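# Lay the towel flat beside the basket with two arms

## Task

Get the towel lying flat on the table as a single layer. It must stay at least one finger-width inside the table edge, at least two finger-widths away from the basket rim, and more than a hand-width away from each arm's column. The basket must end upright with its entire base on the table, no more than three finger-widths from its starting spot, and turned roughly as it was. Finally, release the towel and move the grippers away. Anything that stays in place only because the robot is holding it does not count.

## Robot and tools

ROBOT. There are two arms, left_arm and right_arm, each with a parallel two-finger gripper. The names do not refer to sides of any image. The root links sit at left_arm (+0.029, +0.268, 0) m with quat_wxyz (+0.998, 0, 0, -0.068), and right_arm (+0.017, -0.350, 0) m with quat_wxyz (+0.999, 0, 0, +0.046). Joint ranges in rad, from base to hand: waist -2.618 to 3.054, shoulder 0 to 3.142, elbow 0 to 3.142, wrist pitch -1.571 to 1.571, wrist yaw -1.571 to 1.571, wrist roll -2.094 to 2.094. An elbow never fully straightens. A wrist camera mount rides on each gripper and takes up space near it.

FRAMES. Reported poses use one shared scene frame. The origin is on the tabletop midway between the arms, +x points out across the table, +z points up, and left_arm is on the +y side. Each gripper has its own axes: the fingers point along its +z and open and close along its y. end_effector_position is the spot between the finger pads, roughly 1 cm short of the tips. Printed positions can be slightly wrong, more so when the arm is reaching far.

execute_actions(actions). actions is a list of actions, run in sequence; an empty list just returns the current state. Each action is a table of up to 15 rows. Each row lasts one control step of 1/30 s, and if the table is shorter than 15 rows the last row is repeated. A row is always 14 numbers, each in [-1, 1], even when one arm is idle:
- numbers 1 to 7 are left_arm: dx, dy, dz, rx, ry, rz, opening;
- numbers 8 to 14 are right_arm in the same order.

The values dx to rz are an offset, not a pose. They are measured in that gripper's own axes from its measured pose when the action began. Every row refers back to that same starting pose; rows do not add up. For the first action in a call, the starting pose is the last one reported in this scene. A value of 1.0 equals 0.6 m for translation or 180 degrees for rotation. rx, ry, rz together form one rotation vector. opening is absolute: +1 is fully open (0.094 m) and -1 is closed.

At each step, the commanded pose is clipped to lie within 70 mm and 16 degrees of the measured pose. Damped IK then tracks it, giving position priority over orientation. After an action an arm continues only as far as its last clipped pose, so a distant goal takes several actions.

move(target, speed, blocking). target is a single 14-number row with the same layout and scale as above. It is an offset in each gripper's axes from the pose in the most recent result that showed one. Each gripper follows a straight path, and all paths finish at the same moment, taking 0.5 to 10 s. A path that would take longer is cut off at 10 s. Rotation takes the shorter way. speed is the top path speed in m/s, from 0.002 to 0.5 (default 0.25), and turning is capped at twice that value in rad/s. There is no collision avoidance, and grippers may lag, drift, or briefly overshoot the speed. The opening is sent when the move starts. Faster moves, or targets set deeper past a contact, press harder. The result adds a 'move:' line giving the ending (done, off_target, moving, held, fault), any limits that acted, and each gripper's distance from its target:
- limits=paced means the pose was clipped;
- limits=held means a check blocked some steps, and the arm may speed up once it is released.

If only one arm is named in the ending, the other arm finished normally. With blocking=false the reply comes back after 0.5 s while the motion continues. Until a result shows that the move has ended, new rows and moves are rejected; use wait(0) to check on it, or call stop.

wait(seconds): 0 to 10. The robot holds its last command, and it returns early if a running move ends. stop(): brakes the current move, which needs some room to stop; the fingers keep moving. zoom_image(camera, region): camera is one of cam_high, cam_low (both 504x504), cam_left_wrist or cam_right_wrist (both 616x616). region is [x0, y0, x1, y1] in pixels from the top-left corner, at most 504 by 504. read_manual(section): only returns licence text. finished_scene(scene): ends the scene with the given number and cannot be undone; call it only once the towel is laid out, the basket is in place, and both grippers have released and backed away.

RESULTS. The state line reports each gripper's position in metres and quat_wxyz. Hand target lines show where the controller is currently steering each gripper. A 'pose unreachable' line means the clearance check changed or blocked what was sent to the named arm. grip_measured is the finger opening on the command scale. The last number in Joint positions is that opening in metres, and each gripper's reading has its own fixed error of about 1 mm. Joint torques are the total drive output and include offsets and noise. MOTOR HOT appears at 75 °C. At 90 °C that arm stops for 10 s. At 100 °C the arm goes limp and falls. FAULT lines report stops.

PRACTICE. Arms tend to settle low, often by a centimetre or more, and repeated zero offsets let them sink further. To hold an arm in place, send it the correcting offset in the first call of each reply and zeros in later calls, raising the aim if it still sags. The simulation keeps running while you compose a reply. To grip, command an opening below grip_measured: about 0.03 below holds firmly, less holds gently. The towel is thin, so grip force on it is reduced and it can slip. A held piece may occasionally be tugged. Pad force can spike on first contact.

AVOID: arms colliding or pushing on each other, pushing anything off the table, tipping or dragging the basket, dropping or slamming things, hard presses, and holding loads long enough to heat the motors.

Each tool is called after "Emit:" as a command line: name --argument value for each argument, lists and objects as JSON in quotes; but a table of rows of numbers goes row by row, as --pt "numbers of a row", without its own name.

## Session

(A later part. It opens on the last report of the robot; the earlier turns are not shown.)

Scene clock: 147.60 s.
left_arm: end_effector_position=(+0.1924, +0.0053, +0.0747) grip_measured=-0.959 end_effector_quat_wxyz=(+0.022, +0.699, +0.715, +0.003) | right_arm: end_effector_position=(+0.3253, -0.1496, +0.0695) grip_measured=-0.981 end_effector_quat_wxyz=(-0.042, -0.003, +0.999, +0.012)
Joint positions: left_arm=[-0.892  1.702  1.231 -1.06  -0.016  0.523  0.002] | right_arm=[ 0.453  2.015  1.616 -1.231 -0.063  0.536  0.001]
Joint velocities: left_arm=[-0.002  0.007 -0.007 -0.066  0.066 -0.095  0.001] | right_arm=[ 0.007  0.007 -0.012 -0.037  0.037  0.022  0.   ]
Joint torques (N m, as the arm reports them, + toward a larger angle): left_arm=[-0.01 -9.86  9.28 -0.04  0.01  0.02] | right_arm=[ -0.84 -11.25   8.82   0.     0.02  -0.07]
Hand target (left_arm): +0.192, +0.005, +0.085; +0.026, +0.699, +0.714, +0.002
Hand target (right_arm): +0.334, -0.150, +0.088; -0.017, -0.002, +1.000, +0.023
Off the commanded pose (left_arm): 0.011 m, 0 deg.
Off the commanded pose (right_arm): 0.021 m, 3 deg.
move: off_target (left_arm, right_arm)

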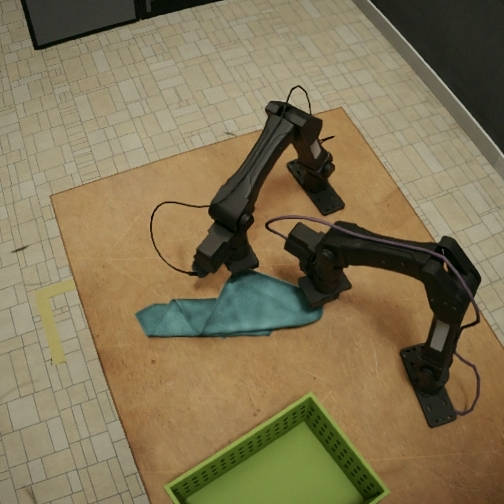

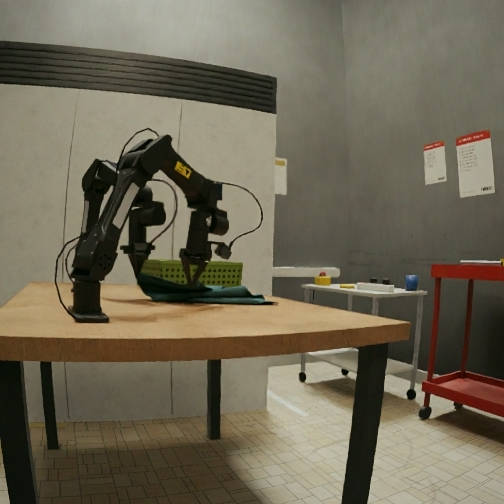

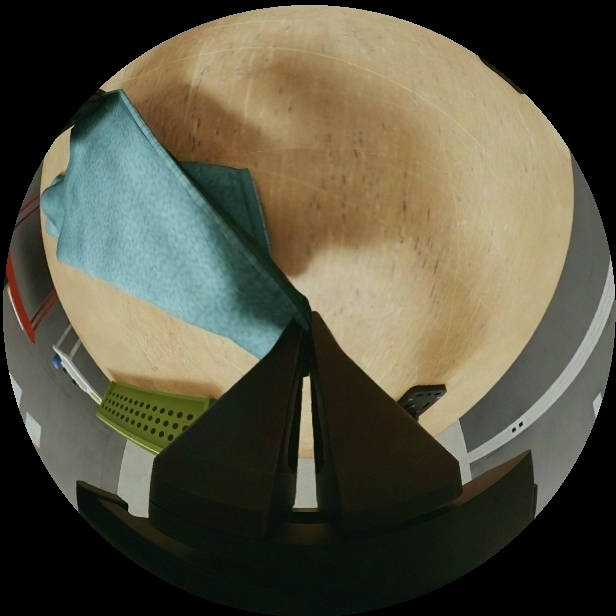

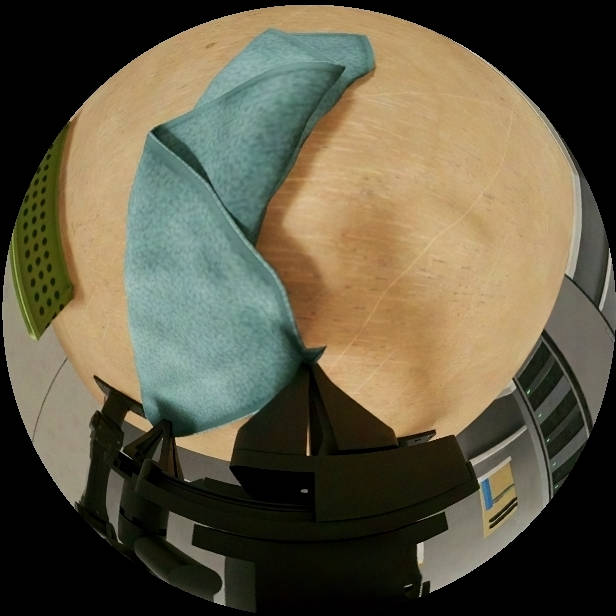

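Emit:
move --target '[0,0,-0.27,0,0,0,-1, -0.01,0,-0.28,0,0,0,-1]' --speed 0.08

Scene clock: 170.77 s.
left_arm: end_effector_position=(+0.1933, +0.0038, +0.2275) grip_measured=-0.959 end_effector_quat_wxyz=(+0.083, +0.697, +0.713, -0.013) | right_arm: end_effector_position=(+0.3408, -0.1444, +0.2186) grip_measured=-0.982 end_effector_quat_wxyz=(+0.050, -0.003, +0.996, +0.079)
Joint positions: left_arm=[-0.892  1.628  1.753 -1.53  -0.016  0.523  0.002] | right_arm=[ 0.433  1.917  2.067 -1.556 -0.087  0.525  0.001]
Joint velocities: left_arm=[-0.027  0.002 -0.007 -0.022 -0.022  0.007 -0.001] | right_arm=[-0.017  0.027 -0.002 -0.037 -0.022  0.051  0.   ]
Joint torques (N m, as the arm reports them, + toward a larger angle): left_arm=[-0.22 -8.77  8.95  0.12  0.03 -0.03] | right_arm=[ -1.41 -10.16   8.72   0.46   0.08  -0.06]
Hand target (left_arm): +0.188, +0.011, +0.236; +0.078, +0.697, +0.713, -0.012
Hand target (right_arm): +0.346, -0.153, +0.236; +0.078, +0.003, +0.993, +0.084
Off the commanded pose (left_arm): 0.013 m, 7 deg.
Off the commanded pose (right_arm): 0.020 m, 13 deg.
joint sent to its limit (left arm) — the command would take joint 4 (wrist pitch) past its lower limit, so that joint was sent only as far as its limit.
joint sent to its limit (right arm) — the command would take joint 4 (wrist pitch) past its lower limit, so that joint was sent only as far as its limit.
move: off_target (left_arm, right_arm)

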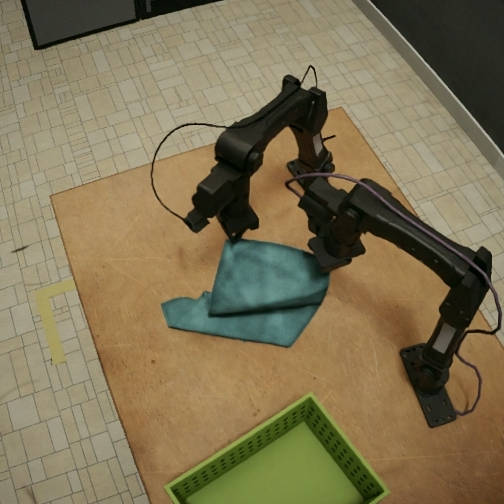

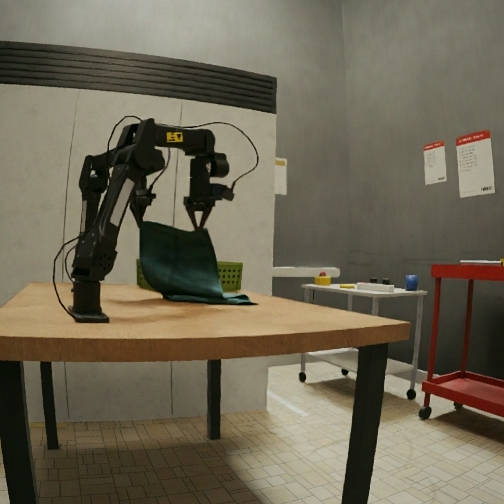

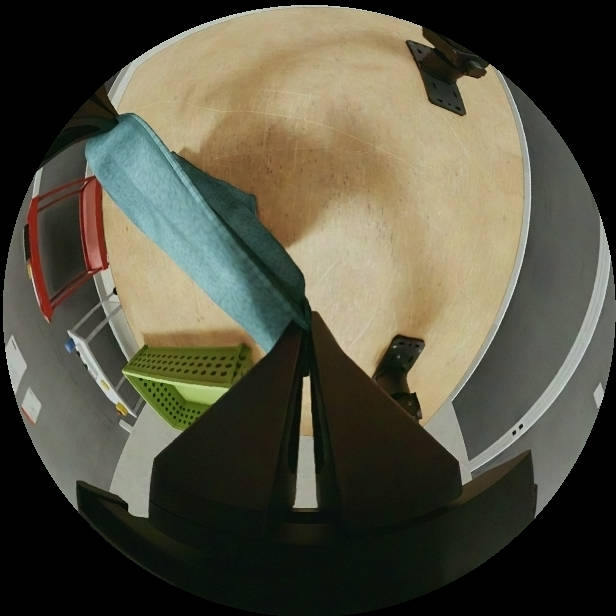

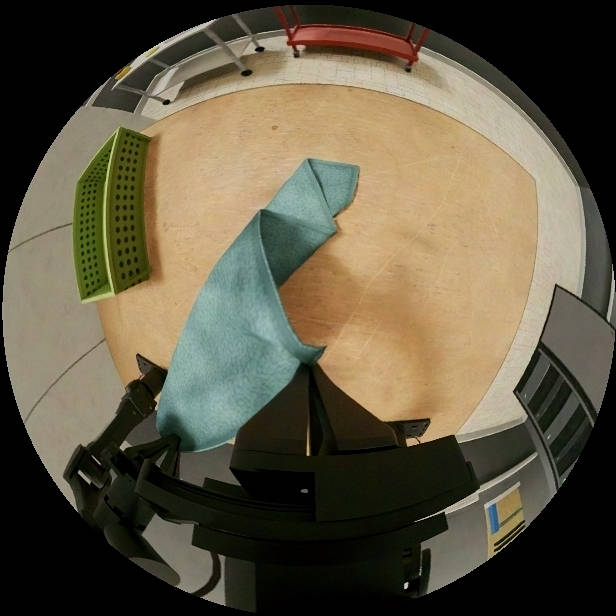

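Emit:
move --target '[-0.03,0.021,-0.214,-0.0706,-0.1195,-0.002,-1, -0.0217,0.034,-0.213,-0.0745,-0.117,-0.011,-1]' --speed 0.08

Scene clock: 203.57 s.
left_arm: end_effector_position=(+0.1954, +0.0006, +0.3437) grip_measured=-0.959 end_effector_quat_wxyz=(+0.272, +0.670, +0.688, -0.062) | right_arm: end_effector_position=(+0.3404, -0.1404, +0.3272) grip_measured=-0.981 end_effector_quat_wxyz=(+0.199, -0.013, +0.964, +0.175)
Joint positions: left_arm=[-0.892  1.488  1.999 -1.517 -0.017  0.523  0.002] | right_arm=[ 0.433  1.756  2.22  -1.509 -0.108  0.525  0.001]
Joint velocities: left_arm=[-0.002 -0.002  0.007  0.022 -0.007 -0.007  0.001] | right_arm=[ 0.037  0.002  0.012  0.051 -0.037 -0.022  0.   ]
Joint torques (N m, as the arm reports them, + toward a larger angle): left_arm=[ 0.13 -6.96  8.78  1.18 -0.07  0.  ] | right_arm=[-0.82 -8.58  8.28  1.17 -0.06 -0.02]
Hand target (left_arm): +0.194, +0.005, +0.357; +0.291, +0.664, +0.686, -0.063
Hand target (right_arm): +0.341, -0.144, +0.349; +0.231, -0.011, +0.954, +0.192
Off the commanded pose (left_arm): 0.014 m, 2 deg.
Off the commanded pose (right_arm): 0.022 m, 4 deg.
move: off_target (left_arm, right_arm)

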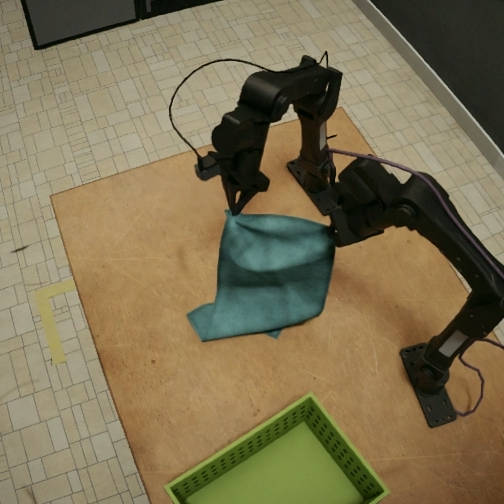

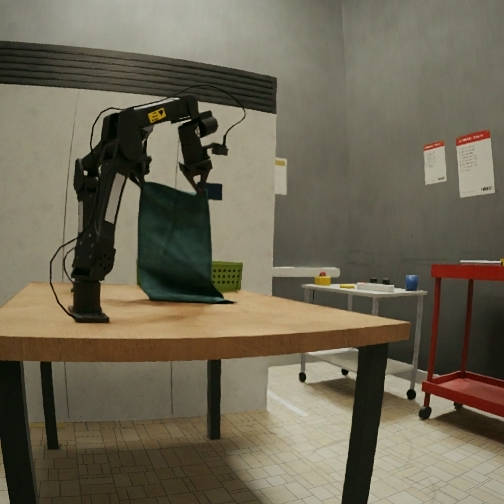

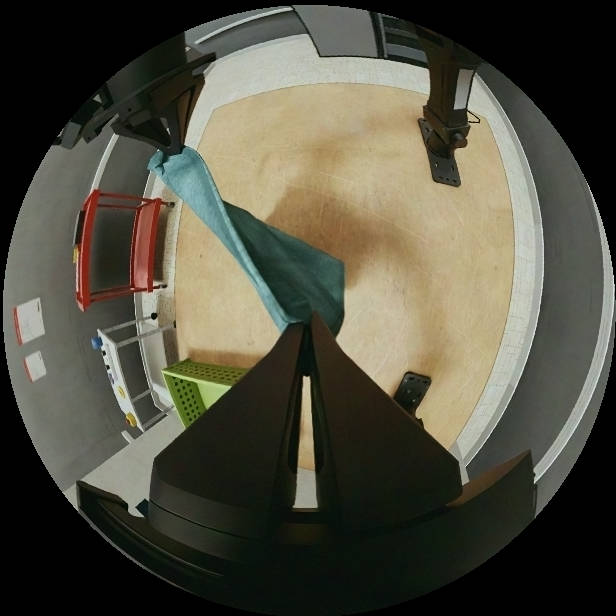

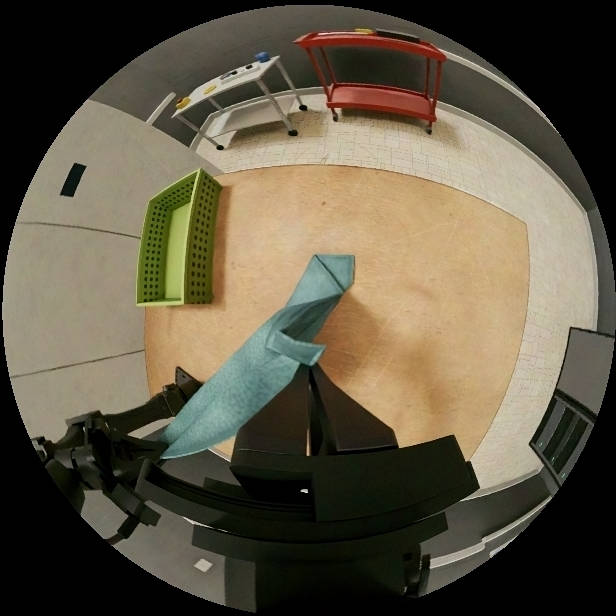

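Emit:
move --target '[0.0406,0.6085,-0.0308,-0.2549,0.0422,0.1903,-1, -0.386,0.029,-0.0525,-0.1118,-0.2085,0.1847,-1]' --speed 0.1

Scene clock: 260.67 s.
left_arm: end_effector_position=(+0.5373, +0.0616, +0.4399) grip_measured=-0.959 end_effector_quat_wxyz=(+0.462, +0.687, +0.458, +0.324) | right_arm: end_effector_position=(+0.5374, -0.1339, +0.4419) grip_measured=-0.982 end_effector_quat_wxyz=(+0.420, +0.270, +0.778, +0.382)
Joint positions: left_arm=[-0.26   2.021  2.542 -0.893 -0.022  1.585  0.002] | right_arm=[ 0.296  2.179  2.821 -1.004 -0.016  1.066  0.001]
Joint velocities: left_arm=[ 0.002 -0.002  0.022 -0.081 -0.022 -0.051 -0.001] | right_arm=[ 0.012  0.022  0.051 -0.095 -0.051 -0.037  0.   ]
Joint torques (N m, as the arm reports them, + toward a larger angle): left_arm=[  0.69 -10.8    9.52   1.86   0.06   0.11] | right_arm=[-1.05 -8.97  7.94  1.6   0.19 -0.04]
Hand target (left_arm): +0.540, +0.066, +0.446; +0.465, +0.683, +0.456, +0.330
Hand target (right_arm): +0.540, -0.145, +0.449; +0.433, +0.278, +0.769, +0.380
Off the commanded pose (left_arm): 0.011 m, 1 deg.
Off the commanded pose (right_arm): 0.014 m, 2 deg.
move: off_target (left_arm, right_arm)

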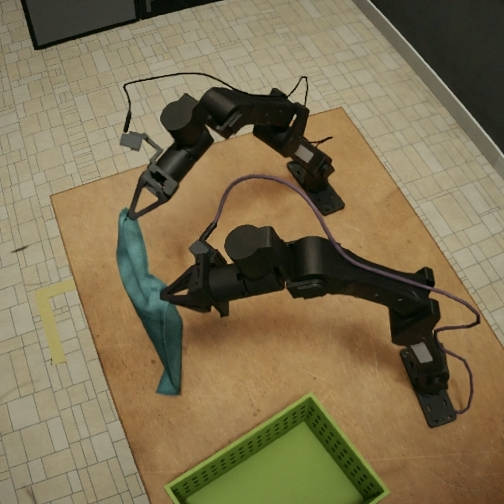

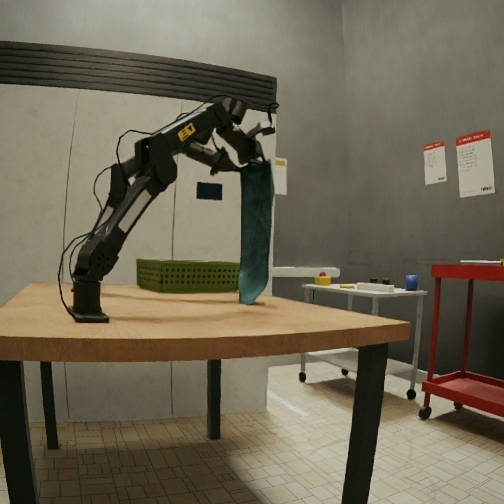

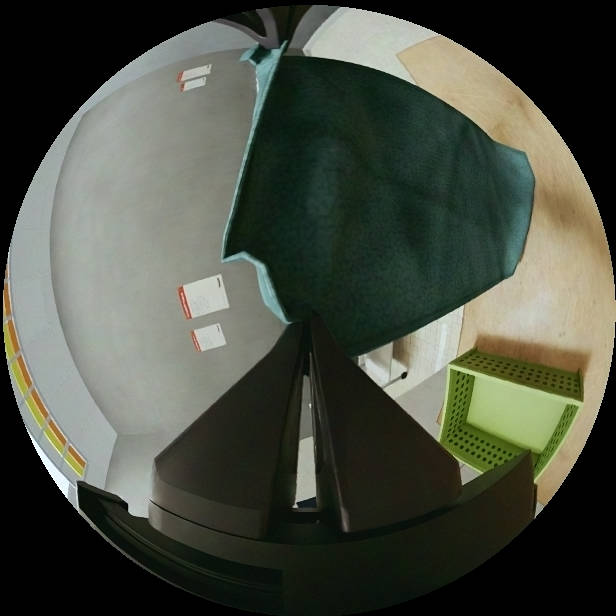

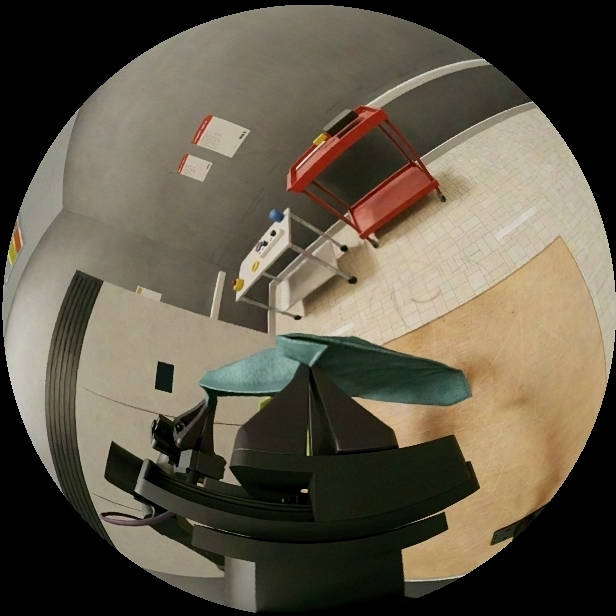

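Emit:
move --target '[-0.0697,-0.230,-0.089,0.1047,-0.0232,0.0126,-1, 0.160,-0.181,-0.094,0.0852,0.0647,0.017,-1]' --speed 0.07

Scene clock: 291.37 s.
left_arm: end_effector_position=(+0.4383, +0.0588, +0.3359) grip_measured=-0.959 end_effector_quat_wxyz=(+0.363, +0.772, +0.465, +0.235) | right_arm: end_effector_position=(+0.4389, -0.1461, +0.3153) grip_measured=-0.982 end_effector_quat_wxyz=(+0.282, +0.309, +0.857, +0.300)
Joint positions: left_arm=[-0.349  1.643  1.852 -0.885 -0.022  1.584  0.002] | right_arm=[ 0.349  1.685  1.848 -0.885 -0.022  1.142  0.001]
Joint velocities: left_arm=[-0.022 -0.007 -0.002 -0.022 -0.007  0.066 -0.   ] | right_arm=[-0.022 -0.012  0.002 -0.066  0.007  0.037 -0.   ]
Joint torques (N m, as the arm reports them, + toward a larger angle): left_arm=[ -0.5  -10.43   5.73   1.47  -0.11  -0.13] | right_arm=[ 0.93 -9.61  6.66  1.37 -0.03  0.01]
Hand target (left_arm): +0.430, +0.062, +0.330; +0.353, +0.775, +0.472, +0.229
Hand target (right_arm): +0.429, -0.145, +0.329; +0.289, +0.303, +0.853, +0.312
Off the commanded pose (left_arm): 0.011 m, 2 deg.
Off the commanded pose (right_arm): 0.017 m, 2 deg.
move: off_target (left_arm, right_arm)

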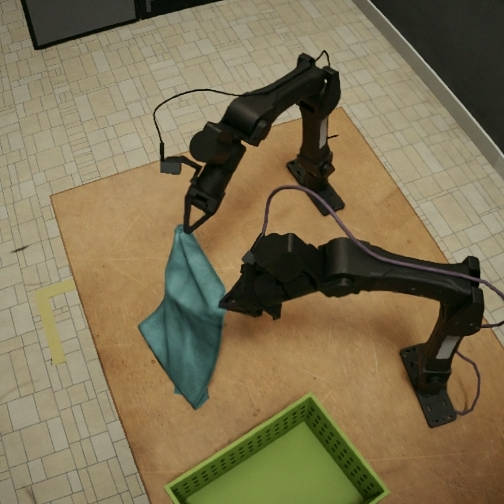

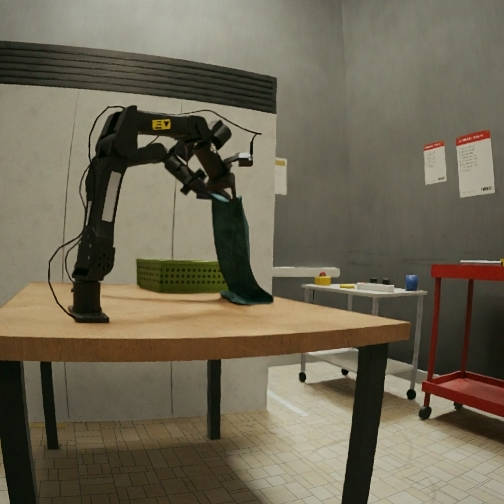

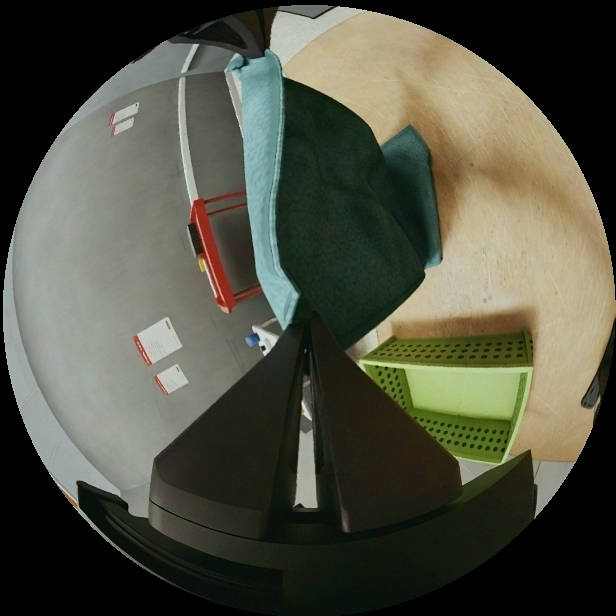

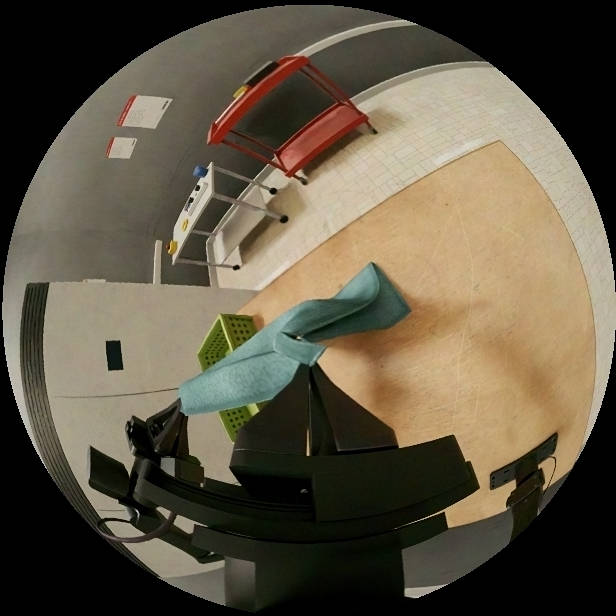

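Emit:
zoom_image --camera "cam_high" --region '[90, 200, 330, 440]'

Emit:
zoom_image --camera "cam_low" --region '[150, 170, 330, 330]'

Region (90, 200, 330, 440) of cam_high's 504x504 image, scaled by 2.100, with more detail than that image has.

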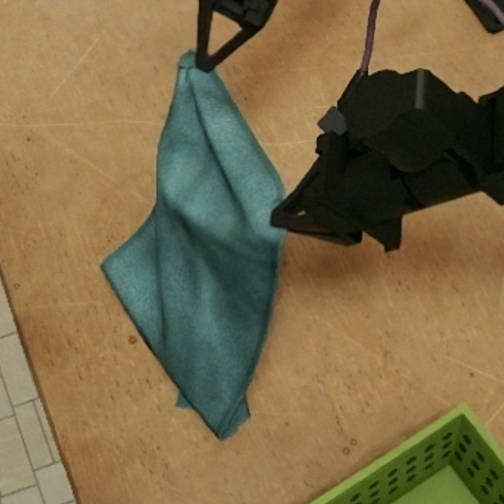

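Region (150, 170, 330, 330) of cam_low's 504x504 image, scaled by 2.800, with more detail than that image has.

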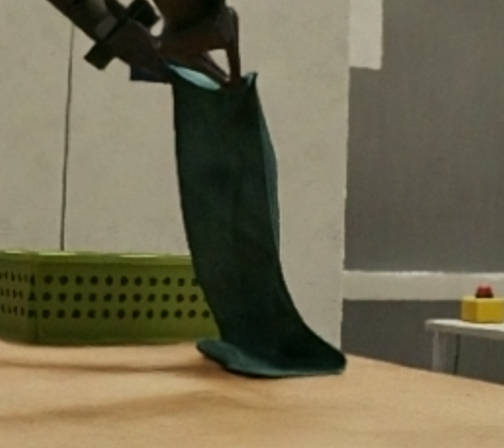

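Emit:
move --target '[0.059,0.2807,-0.111,-0.1655,0.002,0,-1, -0.1613,0.2612,-0.1453,-0.1505,-0.0689,0,-1]' --speed 0.1

Scene clock: 308.67 s.
left_arm: end_effector_position=(+0.5000, +0.0634, +0.5018) grip_measured=-0.959 end_effector_quat_wxyz=(+0.541, +0.653, +0.400, +0.348) | right_arm: end_effector_position=(+0.5013, -0.1409, +0.5039) grip_measured=-0.982 end_effector_quat_wxyz=(+0.434, +0.268, +0.731, +0.453)
Joint positions: left_arm=[-0.258  1.811  2.309 -0.673  0.057  1.603  0.002] | right_arm=[ 0.291  1.994  2.654 -0.876 -0.072  1.143  0.001]
Joint velocities: left_arm=[ 0.002  0.012 -0.017 -0.037  0.007 -0.066  0.   ] | right_arm=[ 0.007  0.022  0.081 -0.081  0.022 -0.007 -0.001]
Joint torques (N m, as the arm reports them, + toward a larger angle): left_arm=[ 0.54 -8.63  9.52  1.94  0.19  0.04] | right_arm=[-0.76 -7.41  8.3   1.68 -0.08 -0.04]
Hand target (left_arm): +0.501, +0.064, +0.509; +0.548, +0.650, +0.393, +0.349
Hand target (right_arm): +0.501, -0.144, +0.510; +0.438, +0.265, +0.727, +0.457
Off the commanded pose (left_arm): 0.008 m, 1 deg.
Off the commanded pose (right_arm): 0.007 m, 1 deg.
move: done

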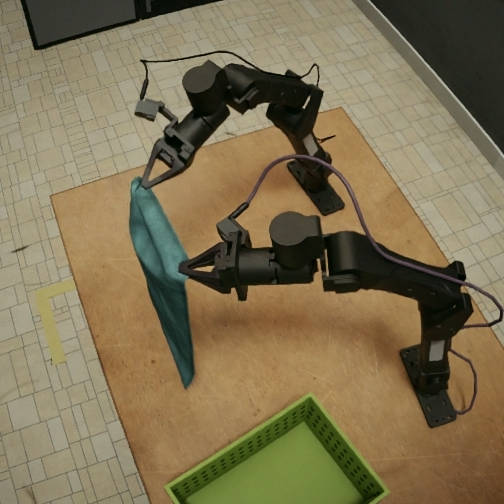

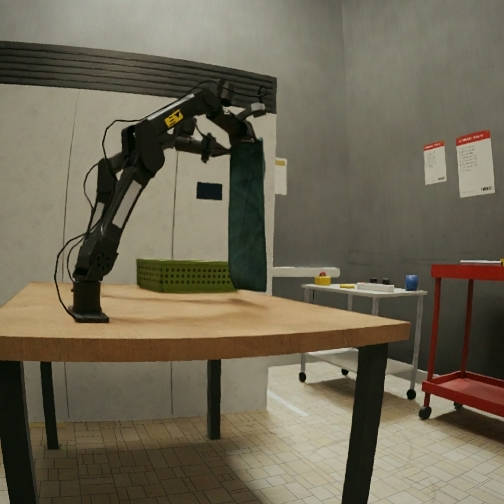

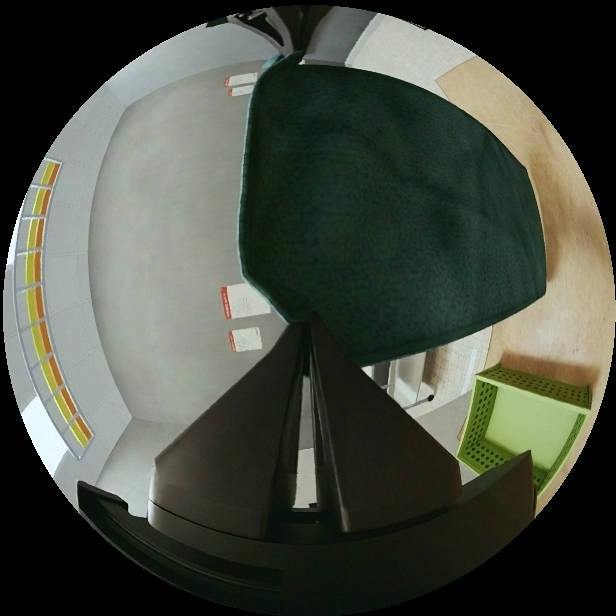

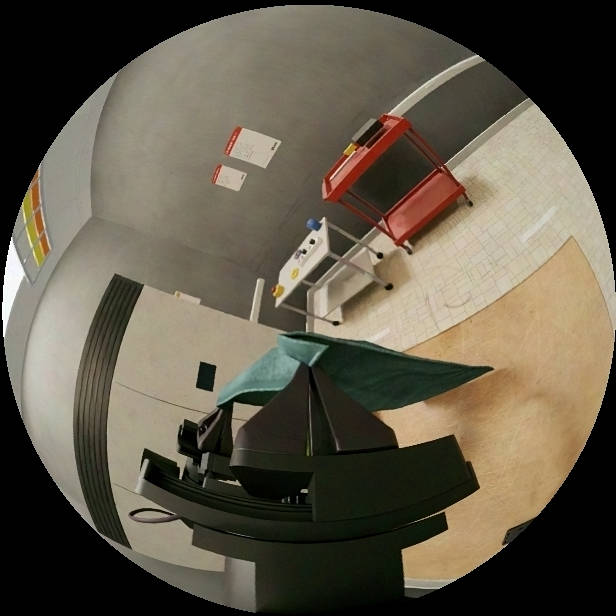

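Emit:
move --target '[0.051,0.022,0.1035,0,0,0,-1, -0.064,0.002,0.0995,0,0,0,-1]' --speed 0.06

Scene clock: 323.30 s.
left_arm: end_effector_position=(+0.5730, +0.0608, +0.4923) grip_measured=-0.959 end_effector_quat_wxyz=(+0.551, +0.639, +0.399, +0.359) | right_arm: end_effector_position=(+0.5729, -0.1409, +0.4868) grip_measured=-0.982 end_effector_quat_wxyz=(+0.462, +0.263, +0.701, +0.476)
Joint positions: left_arm=[-0.202  2.2    2.836 -0.772  0.097  1.603  0.002] | right_arm=[ 0.233  2.225  2.829 -0.726 -0.116  1.145  0.001]
Joint velocities: left_arm=[-0.012  0.002 -0.012 -0.022  0.051 -0.037  0.001] | right_arm=[ 0.002 -0.027 -0.007 -0.007 -0.007  0.007 -0.001]
Joint torques (N m, as the arm reports them, + toward a larger angle): left_arm=[  0.61 -12.54   8.9    1.97   0.17   0.02] | right_arm=[-0.68 -9.74  8.49  1.9  -0.11  0.04]
Hand target (left_arm): +0.570, +0.063, +0.504; +0.562, +0.633, +0.389, +0.364
Hand target (right_arm): +0.570, -0.145, +0.506; +0.477, +0.254, +0.684, +0.491
Off the commanded pose (left_arm): 0.013 m, 2 deg.
Off the commanded pose (right_arm): 0.021 m, 5 deg.
elbow stopped short (right arm): the move would have taken joint 3 (elbow) straighter than the controller allows; a more bent joint 3 avoids this.
elbow stopped short (left arm): the move would have taken joint 3 (elbow) straighter than the controller allows; a more bent joint 3 avoids this.
move: off_target (left_arm, right_arm)

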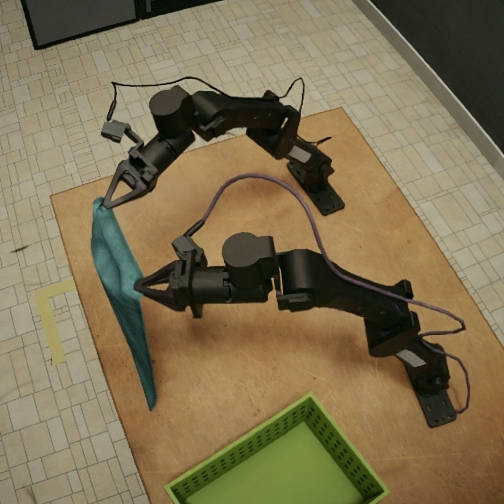

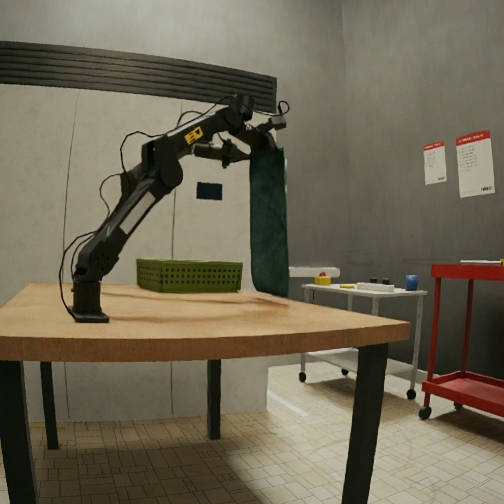

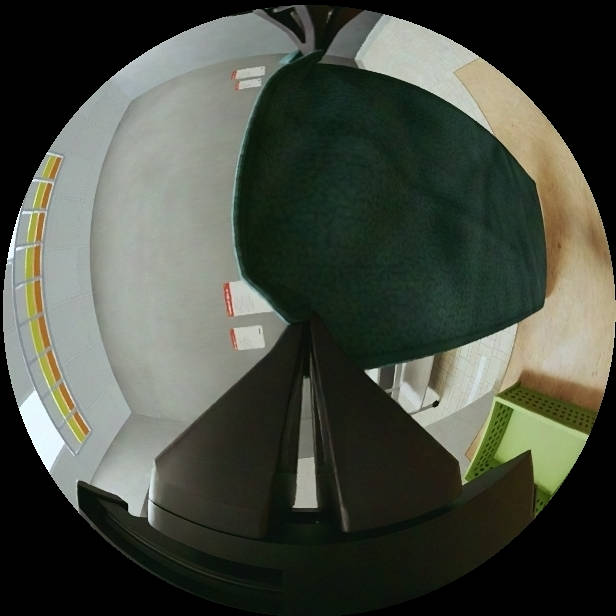

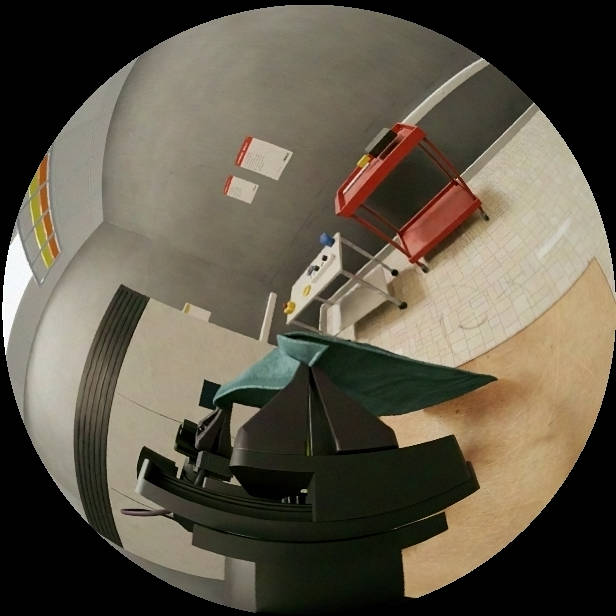

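Emit:
move --target '[-0.0848,-0.1915,-0.1545,0.1225,-0.0134,0.003,-1, 0.143,-0.1363,-0.1607,0.1025,0.0825,0.0054,-1]' --speed 0.06

Scene clock: 340.13 s.
left_arm: end_effector_position=(+0.4618, +0.0594, +0.3964) grip_measured=-0.959 end_effector_quat_wxyz=(+0.437, +0.738, +0.438, +0.268) | right_arm: end_effector_position=(+0.4666, -0.1481, +0.3754) grip_measured=-0.982 end_effector_quat_wxyz=(+0.308, +0.290, +0.822, +0.382)
Joint positions: left_arm=[-0.301  1.678  1.994 -0.811  0.043  1.609  0.002] | right_arm=[ 0.271  1.739  2.022 -0.837 -0.164  1.131  0.001]
Joint velocities: left_arm=[-0.012 -0.007 -0.002 -0.037 -0.081  0.007  0.001] | right_arm=[-0.002 -0.017 -0.027  0.007 -0.081 -0.007 -0.002]
Joint torques (N m, as the arm reports them, + toward a larger angle): left_arm=[ -0.47 -10.52   5.34   1.59  -0.14   0.01] | right_arm=[ 0.75 -9.82  6.51  1.51 -0.09 -0.12]
Hand target (left_arm): +0.455, +0.062, +0.390; +0.425, +0.743, +0.443, +0.266
Hand target (right_arm): +0.455, -0.147, +0.390; +0.316, +0.276, +0.819, +0.391
Off the commanded pose (left_arm): 0.010 m, 2 deg.
Off the commanded pose (right_arm): 0.019 m, 2 deg.
move: off_target (right_arm)

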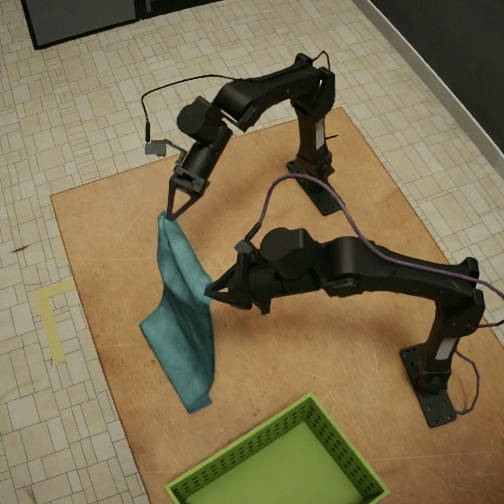

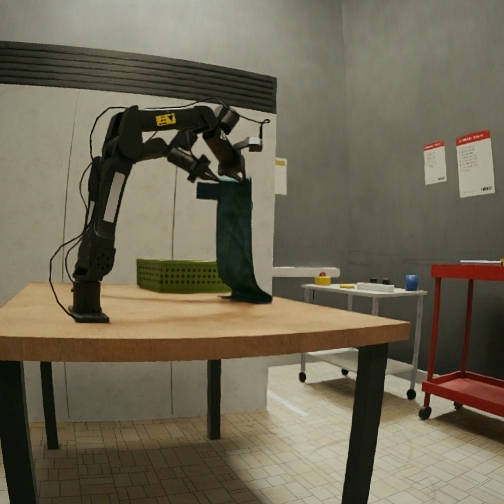

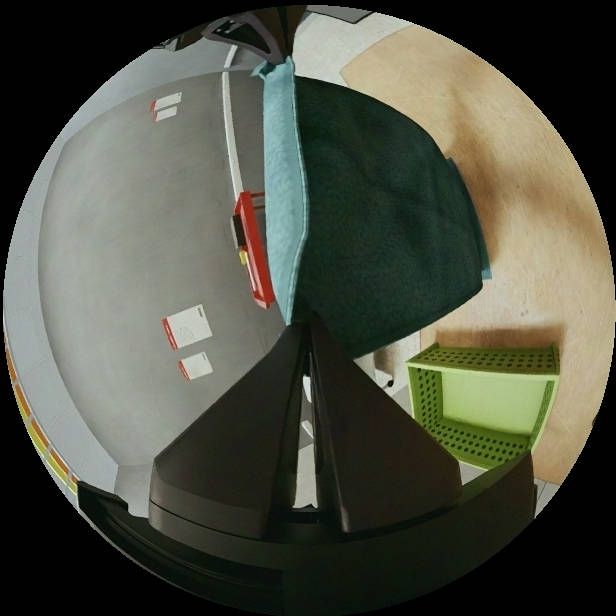

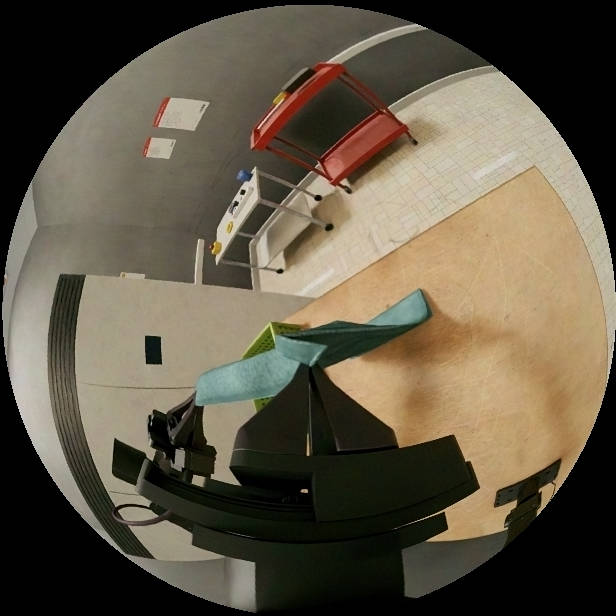

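Emit:
zoom_image --camera "cam_low" --region '[170, 170, 330, 320]'

Emit:
zoom_image --camera "cam_high" --region '[90, 200, 330, 440]'

Region (170, 170, 330, 320) of cam_low's 504x504 image, scaled by 3.150, with more detail than that image has; it fills the top 472 rows of this view, and the rest is white.

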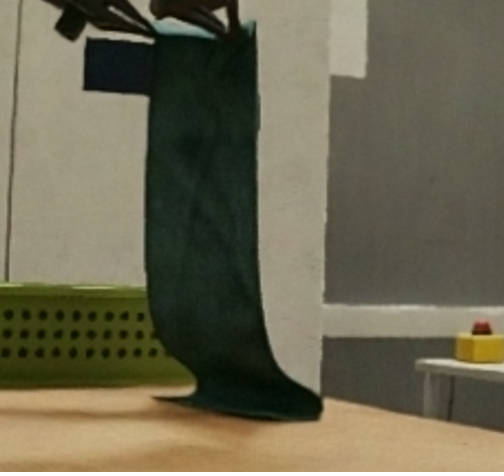

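Region (90, 200, 330, 440) of cam_high's 504x504 image, scaled by 2.100, with more detail than that image has.

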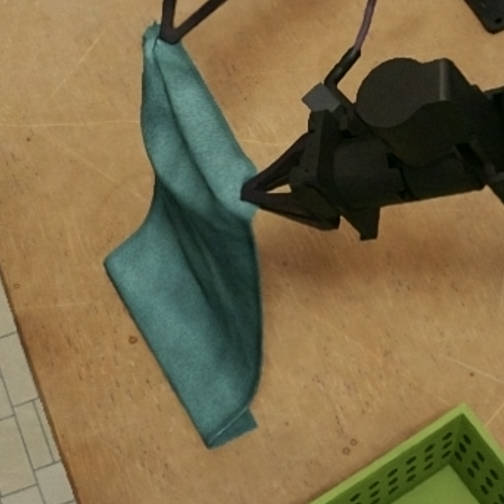

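Emit:
execute_actions --actions '[]'

Scene clock: 360.53 s.
left_arm: end_effector_position=(+0.4618, +0.0595, +0.3963) grip_measured=-0.959 end_effector_quat_wxyz=(+0.437, +0.738, +0.438, +0.268) | right_arm: end_effector_position=(+0.4664, -0.1480, +0.3751) grip_measured=-0.982 end_effector_quat_wxyz=(+0.307, +0.289, +0.822, +0.382)
Joint positions: left_arm=[-0.301  1.678  1.994 -0.812  0.042  1.609  0.002] | right_arm=[ 0.271  1.739  2.021 -0.838 -0.164  1.131  0.001]
Joint velocities: left_arm=[-0.002 -0.007 -0.002  0.007  0.007  0.022 -0.   ] | right_arm=[ 0.002 -0.002  0.012 -0.051  0.022 -0.007  0.001]
Joint torques (N m, as the arm reports them, + toward a larger angle): left_arm=[ -0.44 -10.42   5.46   1.59  -0.17  -0.02] | right_arm=[ 0.74 -9.86  6.48  1.5  -0.08 -0.13]
Hand target (left_arm): +0.455, +0.062, +0.390; +0.425, +0.743, +0.443, +0.266
Hand target (right_arm): +0.455, -0.146, +0.390; +0.316, +0.276, +0.819, +0.391
Off the commanded pose (left_arm): 0.010 m, 2 deg.
Off the commanded pose (right_arm): 0.019 m, 2 deg.

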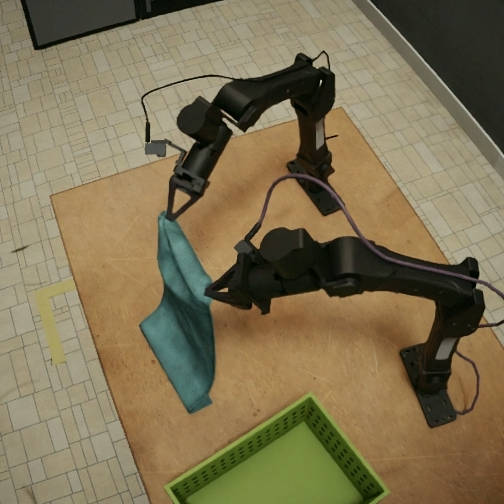

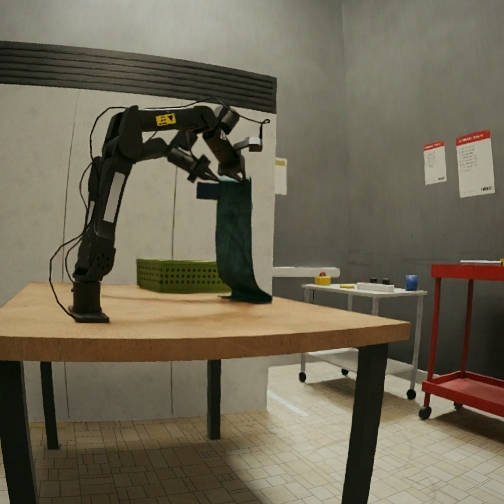

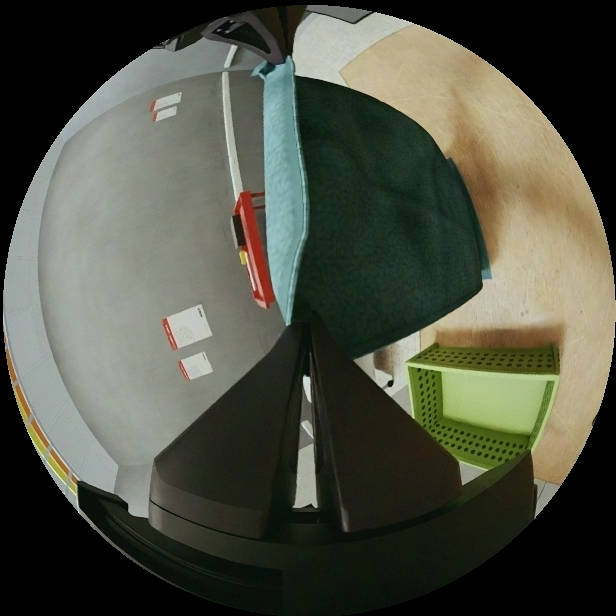

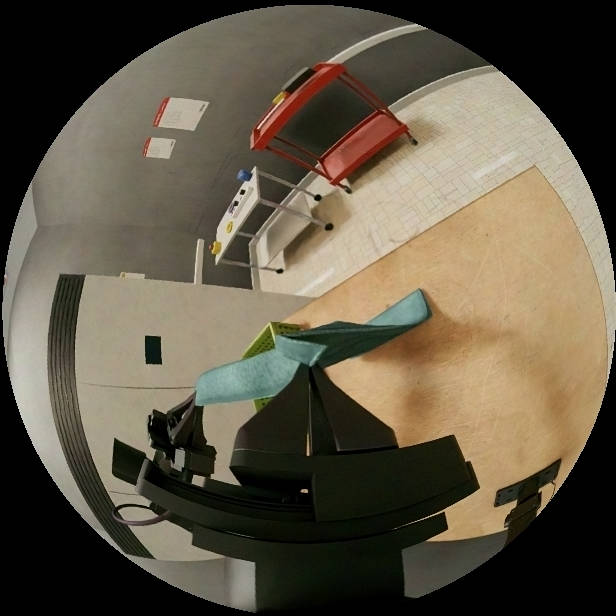

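Emit:
move --target '[-0.0573,-0.085,-0.0845,0.083,-0.014,0.006,-1, 0.0873,-0.0242,-0.1013,0.069,0.0326,0,-1]' --speed 0.05

Scene clock: 372.00 s.
left_arm: end_effector_position=(+0.3921, +0.0590, +0.3620) grip_measured=-0.959 end_effector_quat_wxyz=(+0.338, +0.805, +0.449, +0.190) | right_arm: end_effector_position=(+0.3845, -0.1487, +0.3765) grip_measured=-0.982 end_effector_quat_wxyz=(+0.225, +0.303, +0.874, +0.306)
Joint positions: left_arm=[-0.38   1.656  2.073 -1.193  0.024  1.6    0.002] | right_arm=[ 0.365  1.739  2.265 -1.324 -0.103  1.165  0.001]
Joint velocities: left_arm=[-0.007  0.002 -0.007 -0.037  0.051 -0.095  0.   ] | right_arm=[ 0.012 -0.012  0.007  0.007  0.051 -0.007  0.001]
Joint torques (N m, as the arm reports them, + toward a larger angle): left_arm=[-0.48 -9.53  9.52  1.34 -0.11 -0.11] | right_arm=[ 0.78 -5.12  8.53  1.29  0.09  0.04]
Hand target (left_arm): +0.385, +0.062, +0.375; +0.345, +0.799, +0.451, +0.197
Hand target (right_arm): +0.386, -0.146, +0.381; +0.231, +0.301, +0.873, +0.306
Off the commanded pose (left_arm): 0.015 m, 1 deg.
Off the commanded pose (right_arm): 0.005 m, 1 deg.
move: off_target (left_arm)

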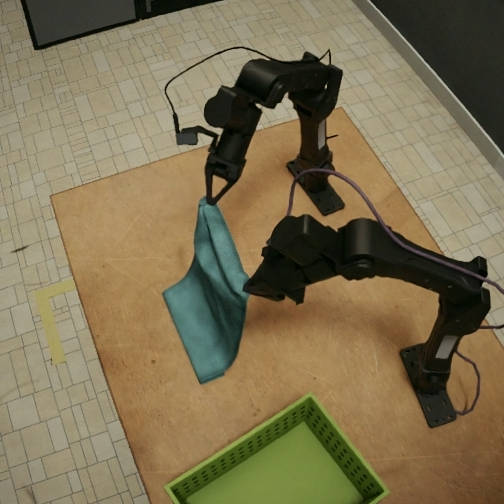

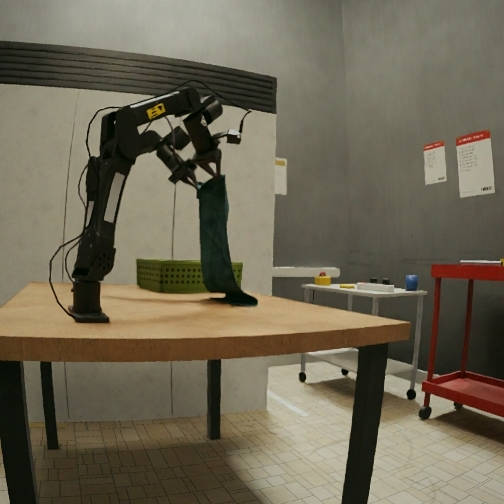

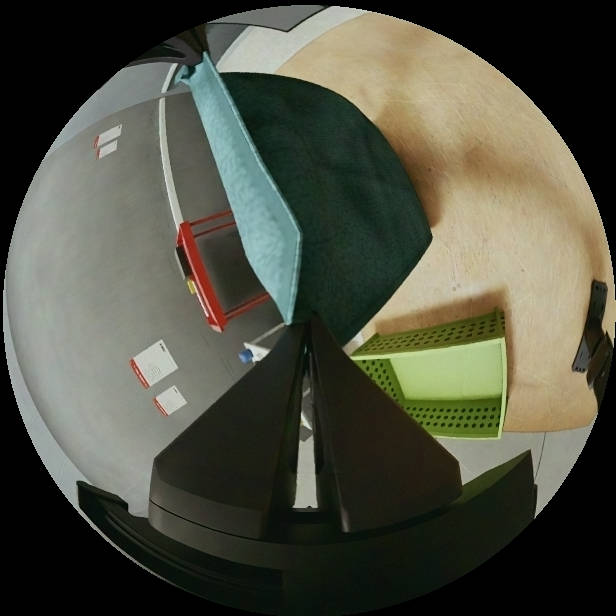

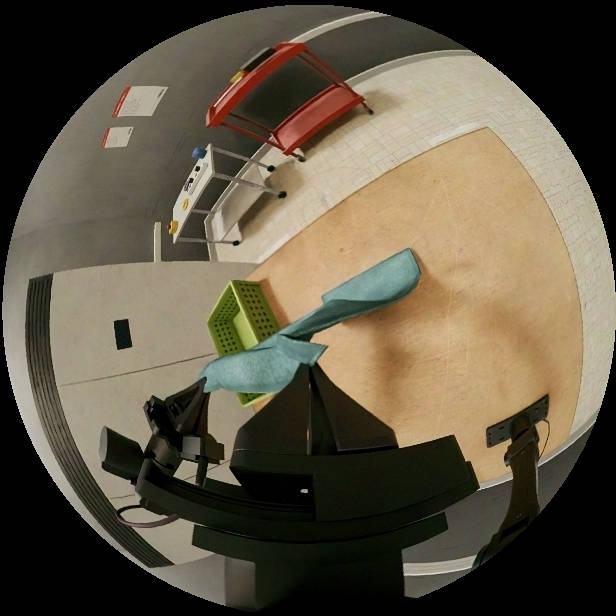

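Emit:
zoom_image --camera "cam_high" --region '[120, 180, 340, 400]'

Region (120, 180, 340, 400) of cam_high's 504x504 image, scaled by 2.291, with more detail than that image has.

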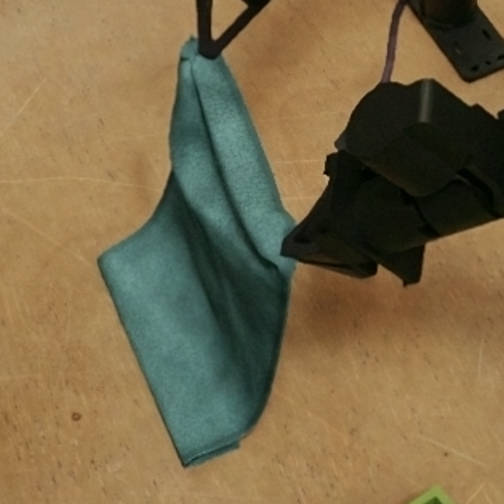

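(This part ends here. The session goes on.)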